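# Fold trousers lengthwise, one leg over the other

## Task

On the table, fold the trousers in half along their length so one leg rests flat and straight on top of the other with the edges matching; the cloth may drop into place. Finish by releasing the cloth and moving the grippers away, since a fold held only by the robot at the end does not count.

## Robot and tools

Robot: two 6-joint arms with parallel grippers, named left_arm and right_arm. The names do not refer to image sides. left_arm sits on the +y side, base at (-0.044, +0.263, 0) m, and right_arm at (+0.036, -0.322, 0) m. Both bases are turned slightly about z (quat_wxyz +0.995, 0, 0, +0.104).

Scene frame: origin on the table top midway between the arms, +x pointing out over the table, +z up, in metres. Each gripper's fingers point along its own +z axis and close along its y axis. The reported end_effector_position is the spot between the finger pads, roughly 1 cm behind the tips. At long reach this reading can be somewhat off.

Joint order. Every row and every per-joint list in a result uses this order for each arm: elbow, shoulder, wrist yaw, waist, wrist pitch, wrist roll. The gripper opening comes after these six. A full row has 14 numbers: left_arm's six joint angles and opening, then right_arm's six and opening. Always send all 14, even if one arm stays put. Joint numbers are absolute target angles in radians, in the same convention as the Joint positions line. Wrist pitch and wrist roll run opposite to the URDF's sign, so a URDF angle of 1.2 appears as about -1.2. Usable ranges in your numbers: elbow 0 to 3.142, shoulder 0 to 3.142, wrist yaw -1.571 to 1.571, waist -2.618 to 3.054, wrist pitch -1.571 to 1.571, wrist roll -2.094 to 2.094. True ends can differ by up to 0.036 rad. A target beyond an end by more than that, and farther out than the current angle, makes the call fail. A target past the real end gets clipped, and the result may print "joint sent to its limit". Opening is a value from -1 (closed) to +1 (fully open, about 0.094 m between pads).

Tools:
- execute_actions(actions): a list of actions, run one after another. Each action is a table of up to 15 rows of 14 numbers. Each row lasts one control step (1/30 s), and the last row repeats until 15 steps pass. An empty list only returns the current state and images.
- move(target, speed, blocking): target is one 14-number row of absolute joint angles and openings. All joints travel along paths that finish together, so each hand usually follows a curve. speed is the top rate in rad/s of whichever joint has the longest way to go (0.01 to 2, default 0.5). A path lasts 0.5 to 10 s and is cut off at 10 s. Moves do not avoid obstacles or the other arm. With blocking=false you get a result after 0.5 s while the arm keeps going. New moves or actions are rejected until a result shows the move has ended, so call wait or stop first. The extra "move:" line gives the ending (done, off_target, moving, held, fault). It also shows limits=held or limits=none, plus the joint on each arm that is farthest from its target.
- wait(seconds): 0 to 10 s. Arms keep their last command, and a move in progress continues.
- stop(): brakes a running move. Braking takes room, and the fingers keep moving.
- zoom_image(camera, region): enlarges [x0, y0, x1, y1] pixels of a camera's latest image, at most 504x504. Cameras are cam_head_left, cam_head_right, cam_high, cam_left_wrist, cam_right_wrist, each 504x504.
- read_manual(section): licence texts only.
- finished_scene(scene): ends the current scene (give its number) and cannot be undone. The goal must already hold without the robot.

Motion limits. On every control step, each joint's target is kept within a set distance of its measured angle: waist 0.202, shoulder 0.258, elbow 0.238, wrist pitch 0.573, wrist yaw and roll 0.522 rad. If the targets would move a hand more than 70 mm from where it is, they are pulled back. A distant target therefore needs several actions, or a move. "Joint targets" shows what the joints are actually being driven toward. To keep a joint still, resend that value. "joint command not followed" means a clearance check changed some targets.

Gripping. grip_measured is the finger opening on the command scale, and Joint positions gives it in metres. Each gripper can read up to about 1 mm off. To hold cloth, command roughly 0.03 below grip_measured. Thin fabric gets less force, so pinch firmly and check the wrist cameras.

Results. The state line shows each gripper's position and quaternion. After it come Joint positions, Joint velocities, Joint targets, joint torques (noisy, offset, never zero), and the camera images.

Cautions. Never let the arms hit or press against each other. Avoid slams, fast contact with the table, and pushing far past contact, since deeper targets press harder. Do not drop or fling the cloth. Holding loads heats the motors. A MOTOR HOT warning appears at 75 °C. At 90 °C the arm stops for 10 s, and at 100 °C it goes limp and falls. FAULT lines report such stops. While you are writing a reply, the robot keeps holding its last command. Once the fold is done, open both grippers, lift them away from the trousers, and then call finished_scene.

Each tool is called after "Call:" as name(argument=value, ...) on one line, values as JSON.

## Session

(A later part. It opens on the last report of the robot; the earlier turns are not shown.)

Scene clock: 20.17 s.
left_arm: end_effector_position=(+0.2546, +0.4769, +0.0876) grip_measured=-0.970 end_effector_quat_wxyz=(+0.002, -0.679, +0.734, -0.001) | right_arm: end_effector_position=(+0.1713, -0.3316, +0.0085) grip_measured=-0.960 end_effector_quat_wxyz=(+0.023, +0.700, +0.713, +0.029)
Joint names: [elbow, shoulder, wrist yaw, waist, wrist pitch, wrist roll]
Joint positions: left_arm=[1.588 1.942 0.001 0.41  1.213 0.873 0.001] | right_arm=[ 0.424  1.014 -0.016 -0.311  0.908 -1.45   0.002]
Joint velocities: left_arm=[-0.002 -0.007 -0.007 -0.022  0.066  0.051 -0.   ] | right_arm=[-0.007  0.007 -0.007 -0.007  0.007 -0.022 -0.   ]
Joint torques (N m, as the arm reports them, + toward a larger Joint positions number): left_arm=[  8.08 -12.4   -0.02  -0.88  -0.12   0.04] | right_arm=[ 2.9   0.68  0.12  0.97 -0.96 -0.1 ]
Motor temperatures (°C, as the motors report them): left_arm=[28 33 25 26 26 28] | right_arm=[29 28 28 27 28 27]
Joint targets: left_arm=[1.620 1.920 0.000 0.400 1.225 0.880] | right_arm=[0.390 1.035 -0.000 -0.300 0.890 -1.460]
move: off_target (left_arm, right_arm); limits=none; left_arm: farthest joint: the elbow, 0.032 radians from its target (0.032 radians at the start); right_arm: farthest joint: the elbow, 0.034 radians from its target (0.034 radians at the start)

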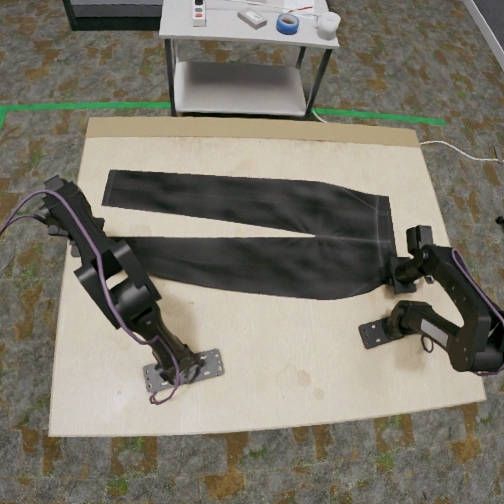

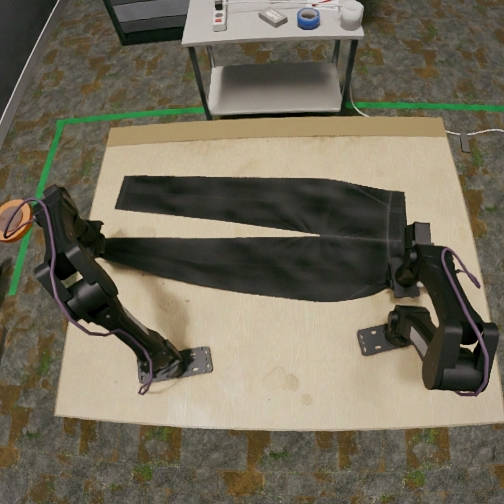

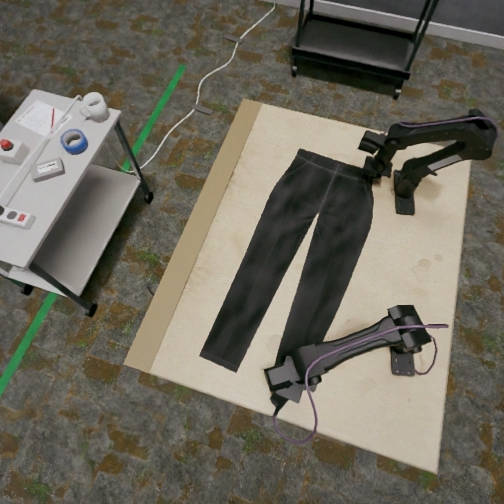

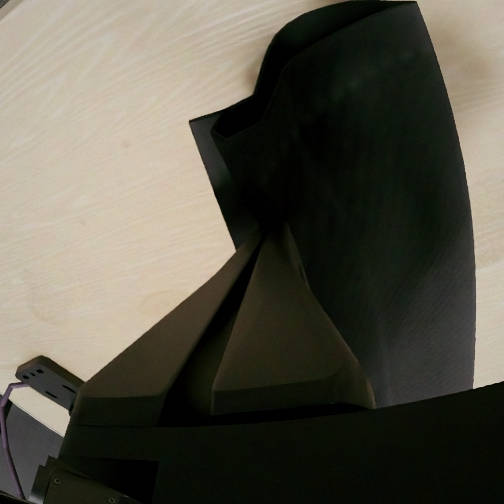

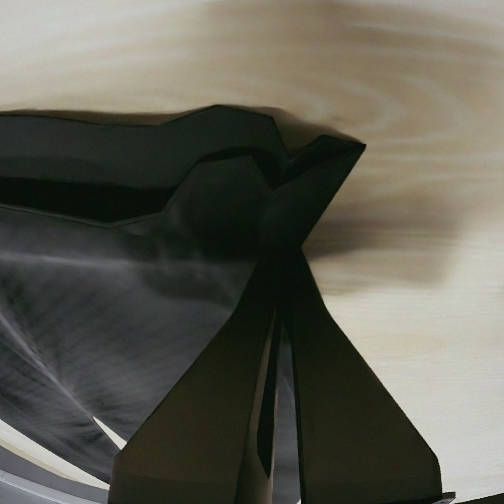

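Call:
move(target=[1.62,1.92,0,0.4,1.225,0.88,-1,0.86,1.15,0,-0.35,1.234,-1.48,-1])

Call:
move(target=[1.97,2.065,0,0.26,1.11,1.02,-1,1.305,1.455,0,-0.34,1.294,-1.52,-1], speed=0.35)

Call:
move(target=[2.038,2.24,0,0.184,0.9,1.1,-1,1.578,1.856,0,-0.33,1.24,-1.54,-1], speed=0.35)

Call:
move(target=[2.038,2.37,0,0.143,0.68,1.14,-1,1.645,2.06,0,-0.325,1.1,-1.54,-1], speed=0.3)

Scene clock: 27.33 s.
left_arm: end_effector_position=(+0.2535, +0.4755, +0.0876) grip_measured=-0.970 end_effector_quat_wxyz=(-0.001, -0.679, +0.734, -0.002) | right_arm: end_effector_position=(+0.2091, -0.3396, +0.0929) grip_measured=-0.960 end_effector_quat_wxyz=(+0.014, +0.717, +0.697, +0.024)
Joint names: [elbow, shoulder, wrist yaw, waist, wrist pitch, wrist roll]
Joint positions: left_arm=[1.588 1.942 0.004 0.41  1.219 0.873 0.001] | right_arm=[ 0.829  1.138 -0.02  -0.338  1.21  -1.469  0.002]
Joint velocities: left_arm=[ 0.012 -0.022 -0.022 -0.007 -0.022 -0.022  0.   ] | right_arm=[-0.002  0.002 -0.051  0.007  0.007  0.037 -0.001]
Joint torques (N m, as the arm reports them, + toward a larger Joint positions number): left_arm=[  8.07 -12.4   -0.05  -0.87  -0.17   0.04] | right_arm=[ 7.61 -1.22  0.16 -1.16 -0.55 -0.12]
Motor temperatures (°C, as the motors report them): left_arm=[28 33 25 26 26 28] | right_arm=[29 27 28 27 28 27]
Joint targets: left_arm=[1.620 1.920 0.000 0.400 1.225 0.880] | right_arm=[0.860 1.150 -0.000 -0.350 1.234 -1.480]
move: off_target (left_arm, right_arm); limits=none; left_arm: farthest joint: the elbow, 0.032 radians from its target (0.032 radians at the start); right_arm: farthest joint: the elbow, 0.031 radians from its target (0.436 radians at the start)

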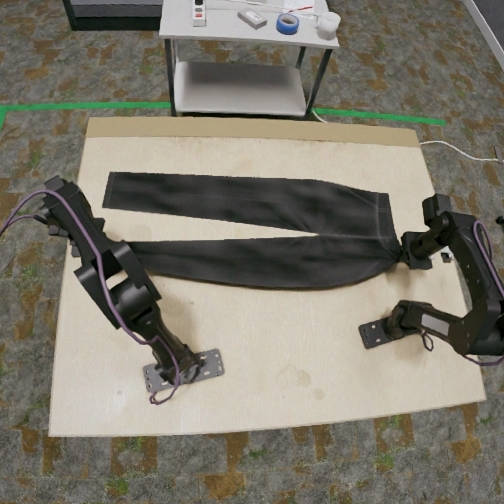

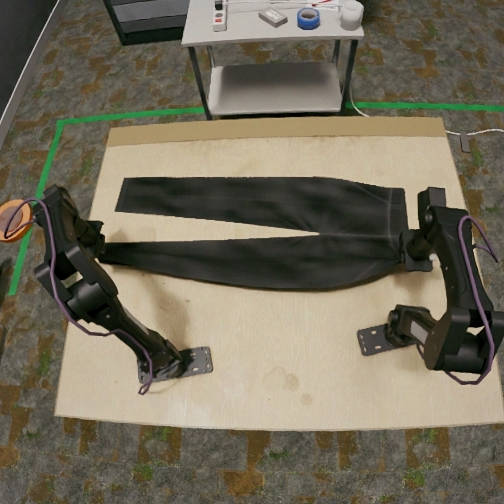

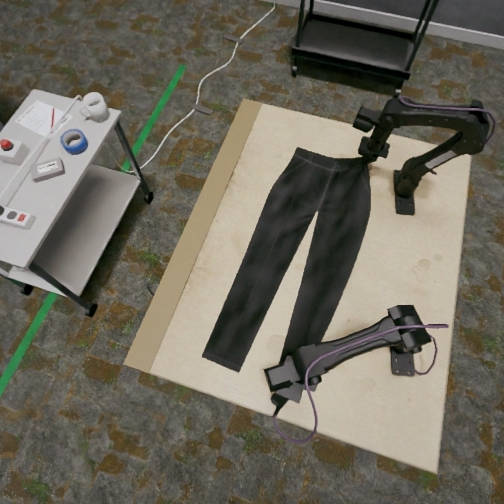

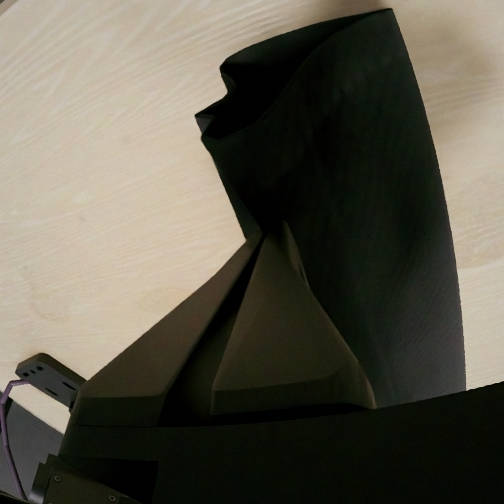

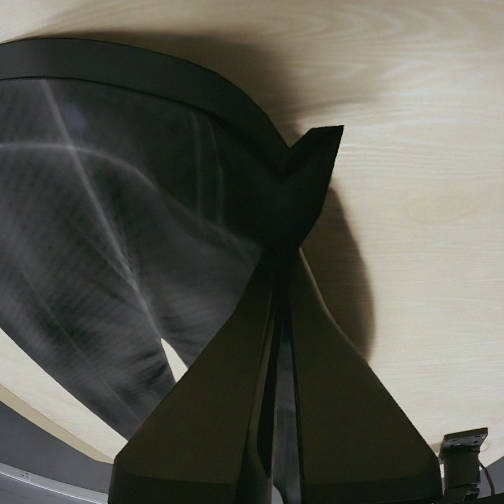

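Scene clock: 29.27 s.
left_arm: end_effector_position=(+0.3739, +0.4735, +0.1430) grip_measured=-0.970 end_effector_quat_wxyz=(+0.142, -0.668, +0.729, -0.048) | right_arm: end_effector_position=(+0.3037, -0.3499, +0.1497) grip_measured=-0.960 end_effector_quat_wxyz=(+0.036, +0.729, +0.682, +0.050)
Joint names: [elbow, shoulder, wrist yaw, waist, wrist pitch, wrist roll]
Joint positions: left_arm=[1.934 2.06  0.017 0.262 1.145 1.015 0.001] | right_arm=[ 1.271  1.449 -0.031 -0.338  1.275 -1.51   0.002]
Joint velocities: left_arm=[ 0.012 -0.022  0.007 -0.002  0.051  0.007 -0.   ] | right_arm=[-0.022 -0.007 -0.095 -0.007 -0.022  0.051  0.   ]
Joint torques (N m, as the arm reports them, + toward a larger Joint positions number): left_arm=[  8.8  -11.71  -0.2   -0.19  -1.16   0.02] | right_arm=[ 7.93 -4.44  0.26 -0.21 -0.65 -0.09]
Motor temperatures (°C, as the motors report them): left_arm=[28 33 25 26 26 28] | right_arm=[29 27 28 27 28 27]
Joint targets: left_arm=[1.970 2.065 -0.000 0.260 1.110 1.020] | right_arm=[1.305 1.455 -0.000 -0.340 1.294 -1.520]
move: off_target (left_arm, right_arm); limits=none; left_arm: farthest joint: the elbow, 0.036 radians from its target (0.382 radians at the start); right_arm: farthest joint: the elbow, 0.034 radians from its target (0.476 radians at the start)

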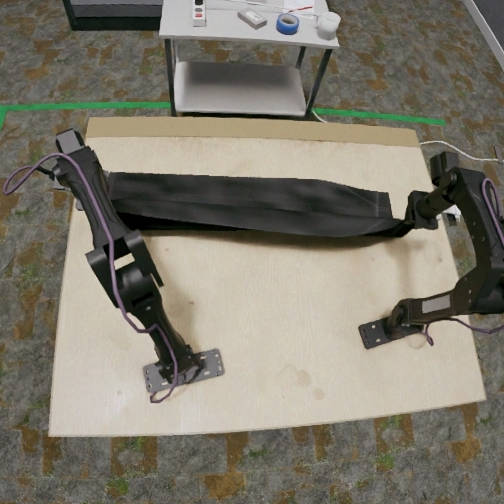

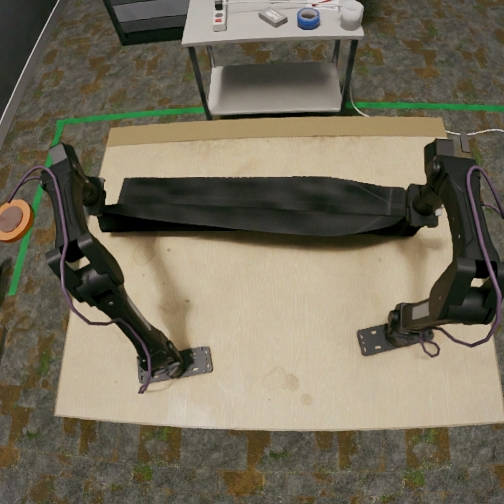

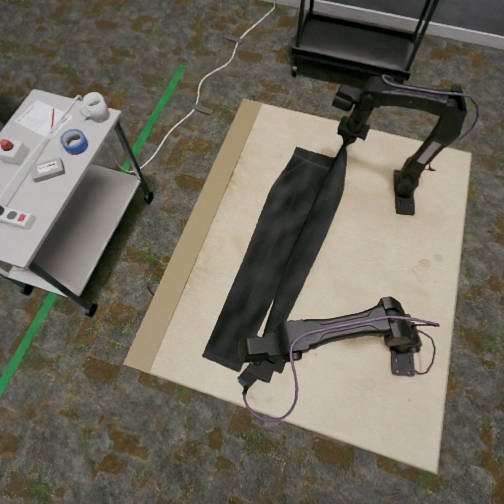

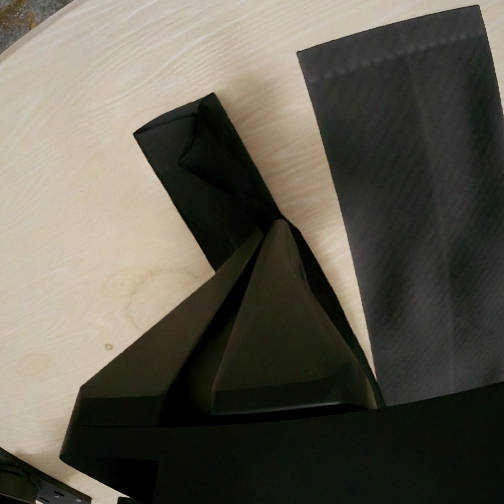

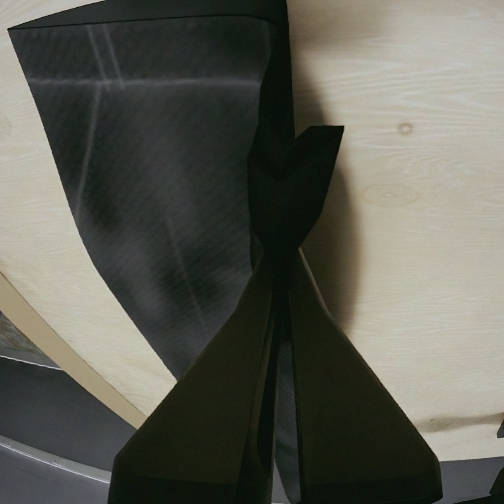

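Scene clock: 31.00 s.
left_arm: end_effector_position=(+0.4477, +0.4652, +0.0950) grip_measured=-0.970 end_effector_quat_wxyz=(+0.180, -0.664, +0.722, -0.078) | right_arm: end_effector_position=(+0.3815, -0.3594, +0.1044) grip_measured=-0.960 end_effector_quat_wxyz=(-0.010, +0.738, +0.675, +0.015)
Joint names: [elbow, shoulder, wrist yaw, waist, wrist pitch, wrist roll]
Joint positions: left_arm=[1.999 2.242 0.024 0.188 0.934 1.096 0.001] | right_arm=[ 1.541  1.858 -0.035 -0.338  1.25  -1.529  0.002]
Joint velocities: left_arm=[-0.002  0.022 -0.022  0.002  0.022  0.037 -0.001] | right_arm=[ 0.002 -0.012  0.037 -0.002  0.007  0.007 -0.001]
Joint torques (N m, as the arm reports them, + toward a larger Joint positions number): left_arm=[  9.21 -14.07  -0.29  -0.26  -1.3    0.  ] | right_arm=[ 7.83 -8.73  0.32  0.7  -0.75 -0.14]
Motor temperatures (°C, as the motors report them): left_arm=[29 33 25 26 26 28] | right_arm=[29 28 28 27 28 27]
Joint targets: left_arm=[2.038 2.240 -0.000 0.184 0.900 1.100] | right_arm=[1.578 1.856 0.000 -0.330 1.240 -1.540]
move: off_target (left_arm, right_arm); limits=none; left_arm: farthest joint: the elbow, 0.039 radians from its target (0.104 radians at the start); right_arm: farthest joint: the elbow, 0.037 radians from its target (0.307 radians at the start)

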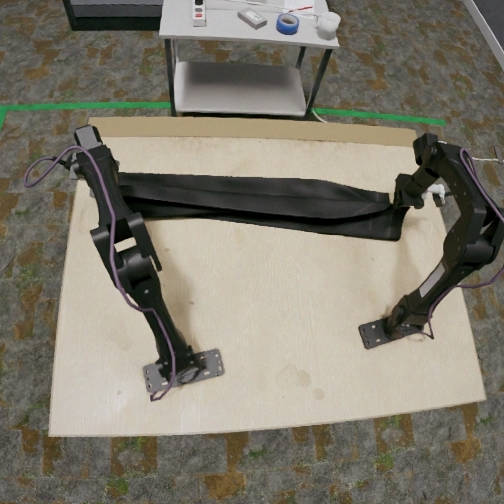

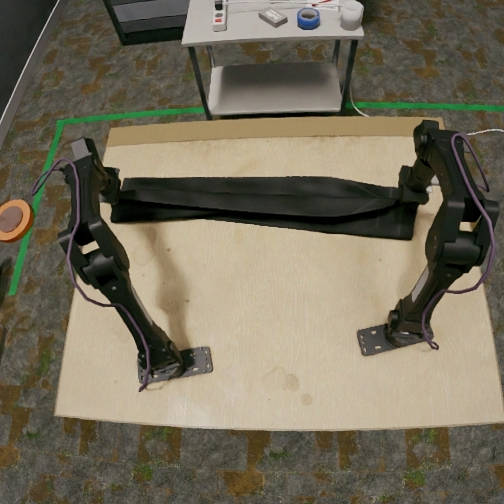

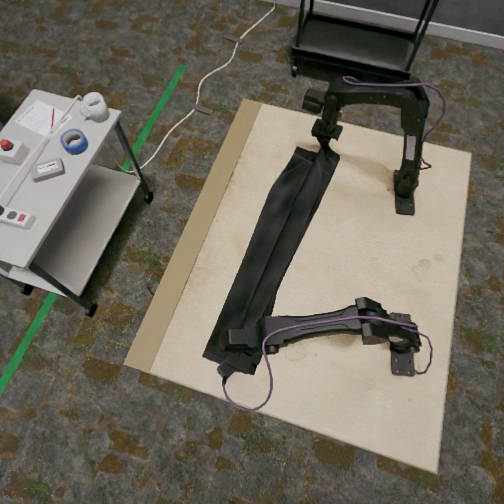

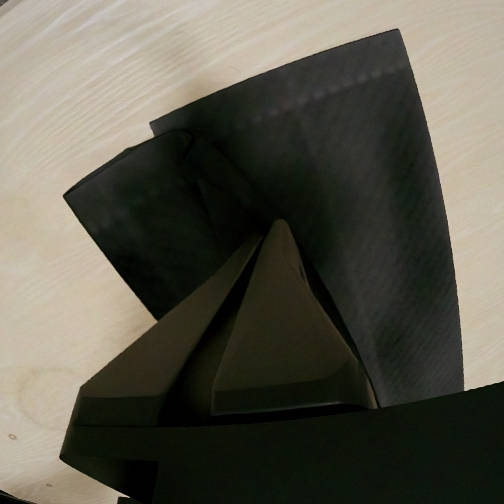

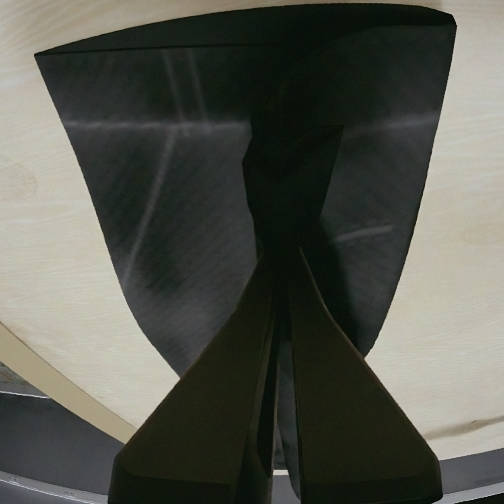

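Scene clock: 32.47 s.
left_arm: end_effector_position=(+0.4964, +0.4609, +0.0481) grip_measured=-0.970 end_effector_quat_wxyz=(+0.217, -0.657, +0.715, -0.104) | right_arm: end_effector_position=(+0.4252, -0.3627, +0.0496) grip_measured=-0.960 end_effector_quat_wxyz=(-0.011, +0.735, +0.677, +0.013)
Joint names: [elbow, shoulder, wrist yaw, waist, wrist pitch, wrist roll]
Joint positions: left_arm=[1.999 2.374 0.028 0.149 0.711 1.136 0.001] | right_arm=[ 1.609  2.062 -0.034 -0.331  1.118 -1.529  0.002]
Joint velocities: left_arm=[-0.002 -0.017 -0.022 -0.012  0.066 -0.051 -0.002] | right_arm=[ 0.007 -0.002 -0.007 -0.017  0.051 -0.007 -0.002]
Joint torques (N m, as the arm reports them, + toward a larger Joint positions number): left_arm=[  9.31 -15.37  -0.33  -0.6   -1.44   0.02] | right_arm=[  7.83 -10.11   0.3    0.52  -0.81  -0.12]
Motor temperatures (°C, as the motors report them): left_arm=[29 34 25 26 26 28] | right_arm=[30 28 28 27 28 27]
Joint targets: left_arm=[2.038 2.370 0.000 0.143 0.680 1.140] | right_arm=[1.645 2.060 -0.000 -0.325 1.100 -1.540]
move: off_target (left_arm, right_arm); limits=none; left_arm: farthest joint: the elbow, 0.039 radians from its target (0.039 radians at the start); right_arm: farthest joint: the elbow, 0.036 radians from its target (0.104 radians at the start)

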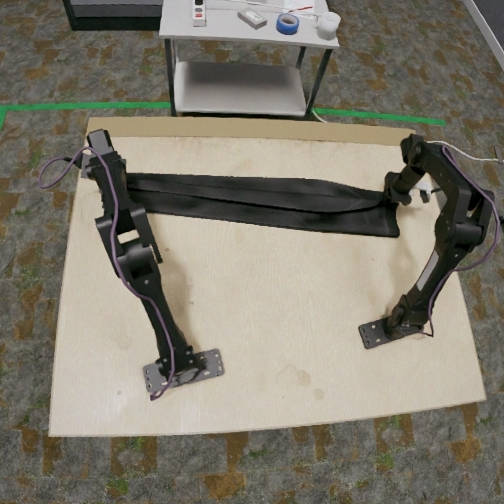

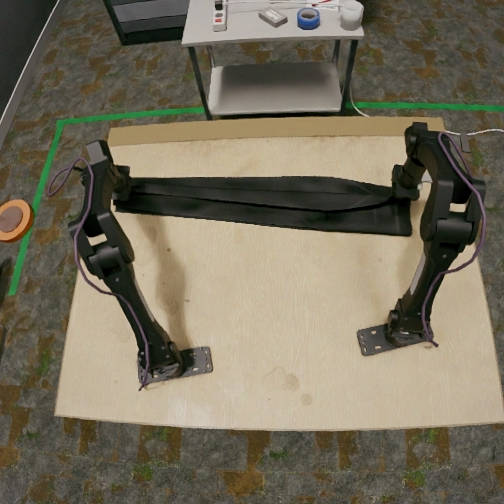

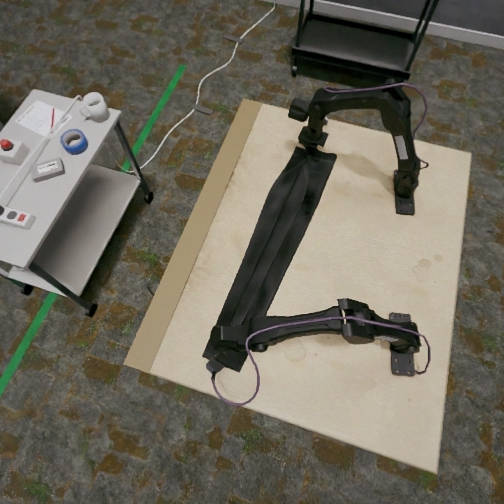

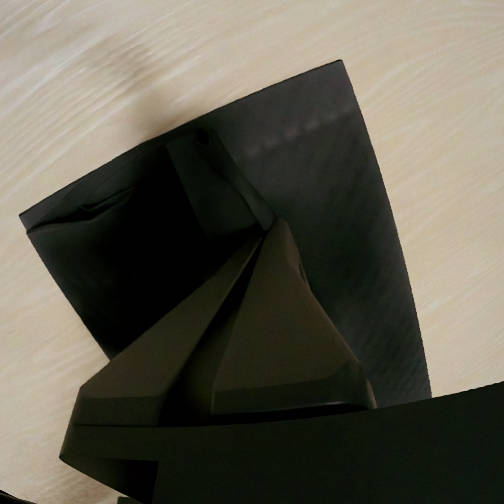

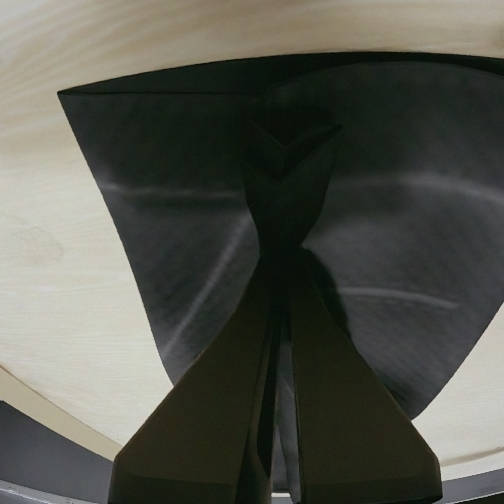

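Call:
move(target=[2.038,2.37,0,0.143,0.68,1.14,-1,1.645,2.075,0,-0.325,1.02,-1.54,-1])

Call:
move(target=[2.038,2.17,0,0.143,0.76,1.14,0.3,1.645,1.85,0,-0.325,1.1,-1.54,0.3], speed=0.2)

Call:
move(target=[1.3,1.4,0,0.6,1.2,1.14,0.3,1.2,1.2,0,-0.9,1.3,-1.27,0.3], speed=0.8)

Call:
zoom_image(camera="cam_head_left", region=[90,140,420,270])

Scene clock: 36.40 s.
left_arm: end_effector_position=(+0.4969, +0.4608, +0.0484) grip_measured=-0.970 end_effector_quat_wxyz=(+0.217, -0.657, +0.714, -0.104) | right_arm: end_effector_position=(+0.4445, -0.3646, +0.0504) grip_measured=-0.960 end_effector_quat_wxyz=(+0.018, +0.734, +0.677, +0.039)
Joint names: [elbow, shoulder, wrist yaw, waist, wrist pitch, wrist roll]
Joint positions: left_arm=[1.999 2.374 0.029 0.149 0.709 1.137 0.001] | right_arm=[ 1.609  2.062 -0.036 -0.331  1.039 -1.529  0.002]
Joint velocities: left_arm=[0.002 0.007 0.037 0.017 0.007 0.022 0.   ] | right_arm=[-0.022  0.012  0.022  0.007 -0.022  0.066 -0.   ]
Joint torques (N m, as the arm reports them, + toward a larger Joint positions number): left_arm=[  9.3  -15.38  -0.35  -0.51  -1.41   0.01] | right_arm=[ 7.94 -9.23  0.32  0.52 -1.   -0.12]
Motor temperatures (°C, as the motors report them): left_arm=[29 35 26 26 27 28] | right_arm=[30 29 28 27 28 27]
Joint targets: left_arm=[2.038 2.370 -0.000 0.143 0.680 1.140] | right_arm=[1.645 2.075 0.000 -0.325 1.020 -1.540]
move: off_target (left_arm, right_arm); limits=none; left_arm: farthest joint: the elbow, 0.039 radians from its target (0.039 radians at the start); right_arm: farthest joint: the elbow, 0.036 radians from its target (0.036 radians at the start)

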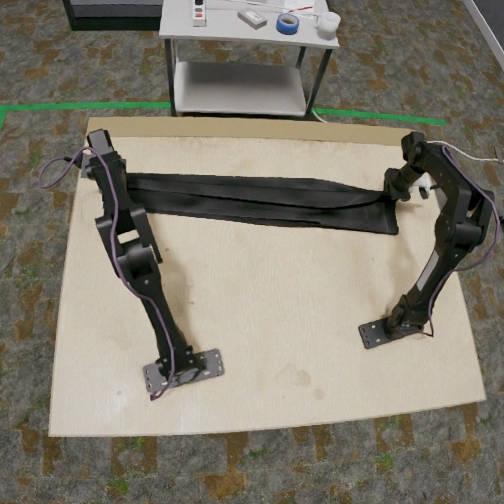

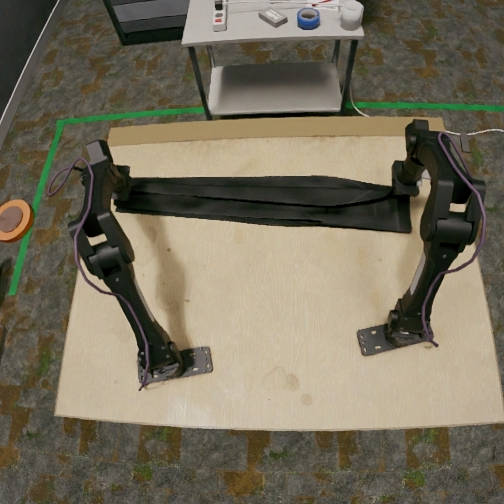

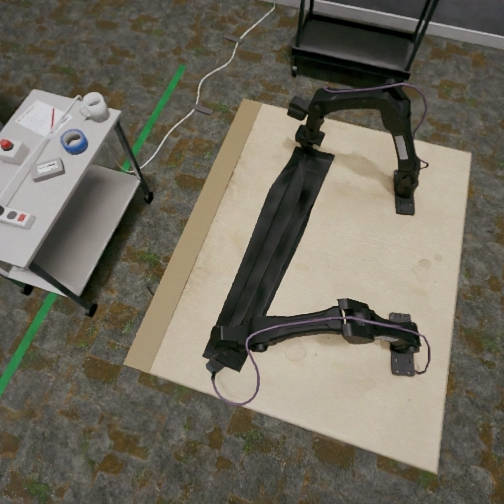

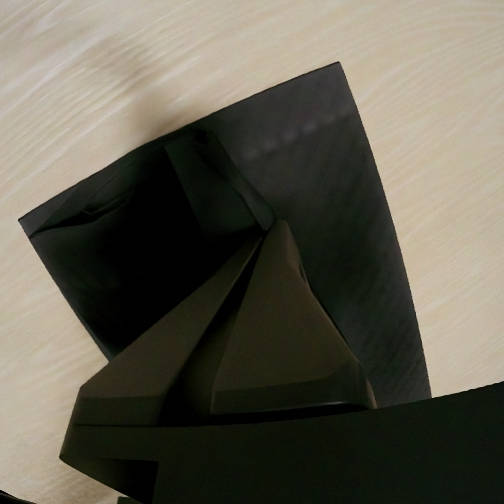

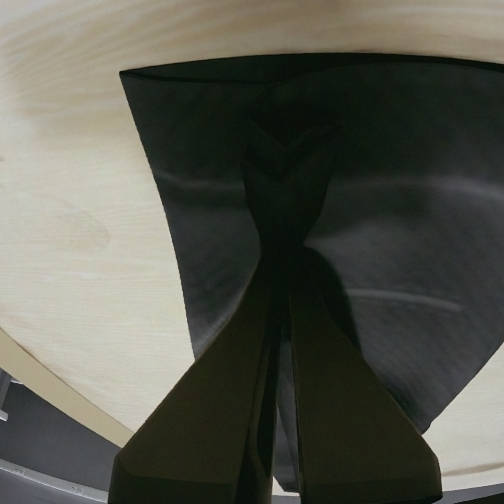

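Scene clock: 38.03 s.
left_arm: end_effector_position=(+0.4930, +0.4621, +0.1473) grip_measured=+0.298 end_effector_quat_wxyz=(+0.288, -0.644, +0.698, -0.126) | right_arm: end_effector_position=(+0.4406, -0.3680, +0.1234) grip_measured=+0.297 end_effector_quat_wxyz=(+0.083, +0.731, +0.673, +0.080)
Joint names: [elbow, shoulder, wrist yaw, waist, wrist pitch, wrist roll]
Joint positions: left_arm=[1.999 2.188 0.015 0.149 0.743 1.137 0.061] | right_arm=[ 1.609  1.871 -0.015 -0.331  1.078 -1.531  0.061]
Joint velocities: left_arm=[-0.007  0.012 -0.022  0.007 -0.022  0.11  -0.001] | right_arm=[-0.007 -0.012 -0.022 -0.017 -0.066  0.037 -0.001]
Joint torques (N m, as the arm reports them, + toward a larger Joint positions number): left_arm=[  9.5  -15.32  -0.16  -0.53  -1.14   0.01] | right_arm=[  8.28 -10.4    0.11   0.53  -0.89  -0.11]
Motor temperatures (°C, as the motors report them): left_arm=[29 35 25 26 27 28] | right_arm=[30 30 28 27 28 27]
Joint targets: left_arm=[2.038 2.170 -0.000 0.143 0.760 1.140] | right_arm=[1.645 1.850 -0.000 -0.325 1.100 -1.540]
move: off_target (left_arm, right_arm); limits=none; left_arm: farthest joint: the elbow, 0.039 radians from its target (0.039 radians at the start); right_arm: farthest joint: the elbow, 0.036 radians from its target (0.036 radians at the start)

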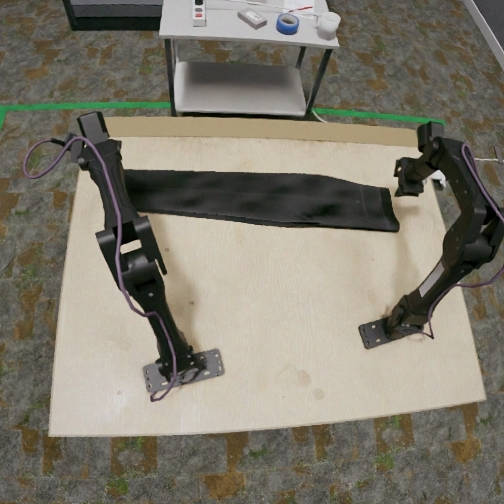

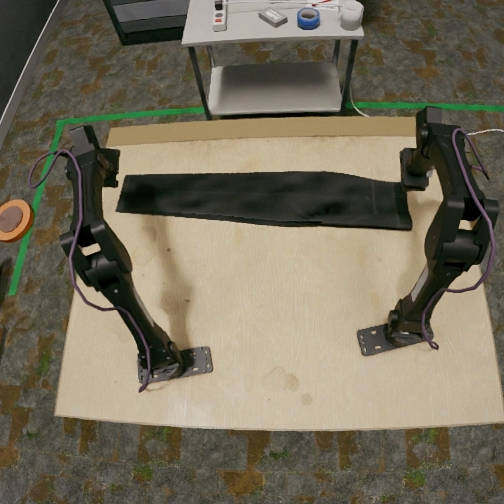

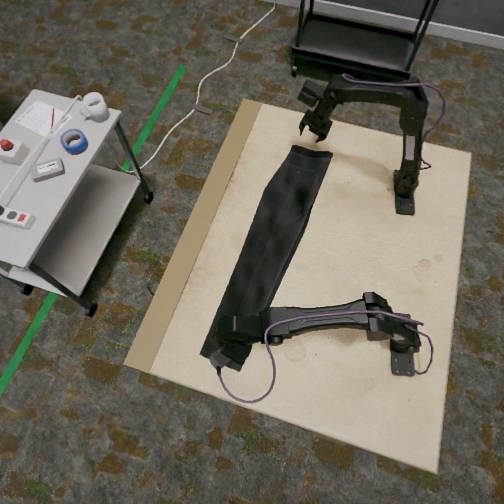

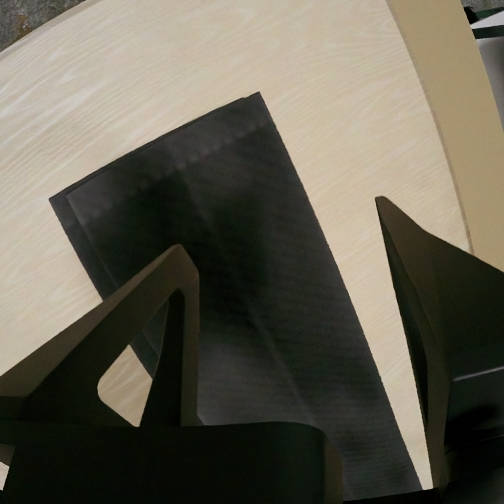

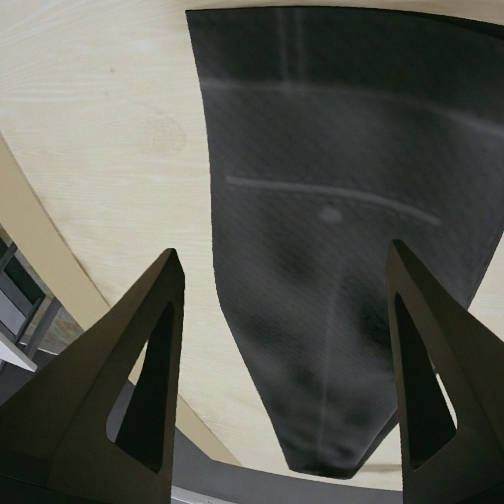

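Scene clock: 39.77 s.
left_arm: end_effector_position=(+0.1653, +0.4770, +0.1770) grip_measured=+0.298 end_effector_quat_wxyz=(-0.141, +0.815, -0.561, +0.030) | right_arm: end_effector_position=(+0.2270, -0.4733, +0.1882) grip_measured=+0.297 end_effector_quat_wxyz=(+0.136, +0.824, +0.549, +0.047)
Joint names: [elbow, shoulder, wrist yaw, waist, wrist pitch, wrist roll]
Joint positions: left_arm=[1.316 1.414 0.011 0.591 1.183 1.137 0.061] | right_arm=[ 1.216  1.214 -0.009 -0.891  1.282 -1.284  0.061]
Joint velocities: left_arm=[-0.012  0.012  0.007  0.007 -0.007 -0.095  0.   ] | right_arm=[ 0.007 -0.007 -0.007 -0.012  0.037  0.022 -0.   ]
Joint torques (N m, as the arm reports them, + toward a larger Joint positions number): left_arm=[ 5.1  -6.78 -0.13  0.73 -0.61  0.01] | right_arm=[ 4.51 -3.98  0.06 -0.85 -1.01  0.14]
Motor temperatures (°C, as the motors report them): left_arm=[29 35 25 26 27 28] | right_arm=[30 30 28 27 28 27]
Joint targets: left_arm=[1.300 1.400 0.000 0.600 1.200 1.140] | right_arm=[1.200 1.200 0.000 -0.900 1.300 -1.270]
move: done; limits=none; left_arm: farthest joint: the wrist pitch, 0.017 radians from its target (0.457 radians at the start); right_arm: farthest joint: the wrist pitch, 0.018 radians from its target (0.222 radians at the start)

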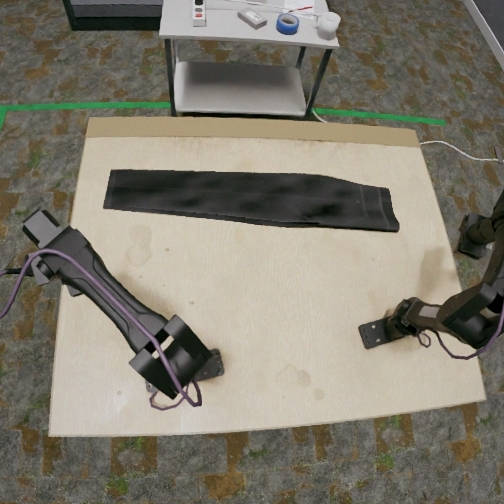

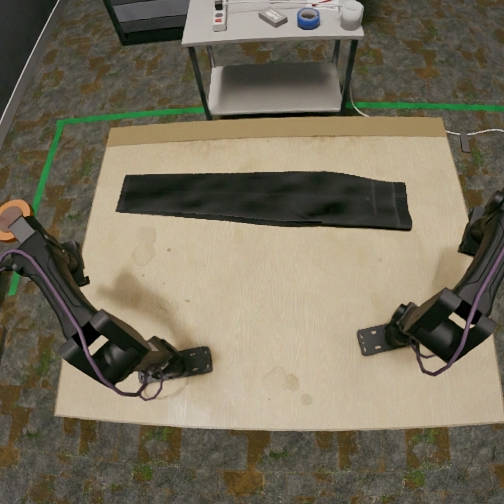

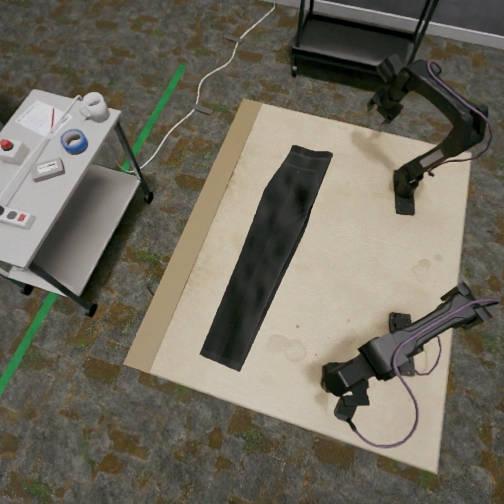

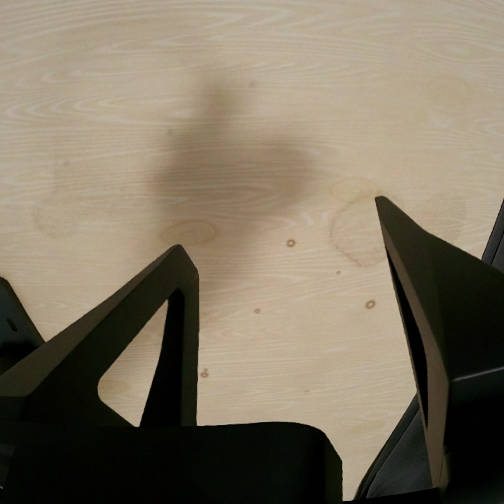

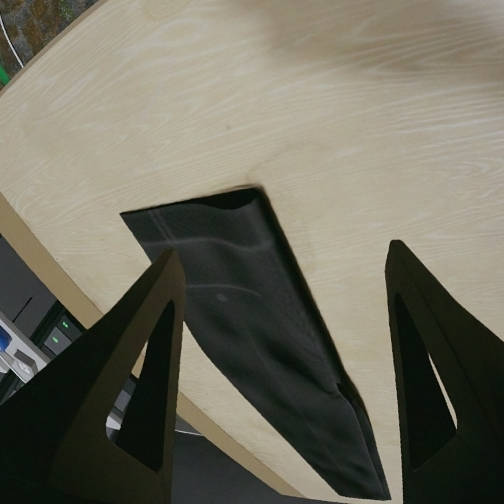

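Region (90, 140, 420, 270) of cam_head_left's 504x504 image, scaled by 1.527, with more detail than that image has; it fills the top 199 rows of this view, and the rest is white.

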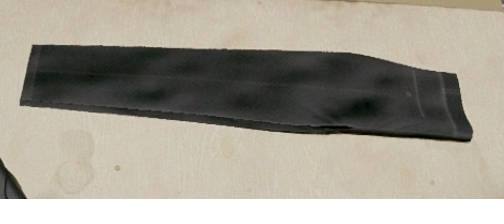

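Call:
finished_scene(scene=2)

The scene is finished: the task was done.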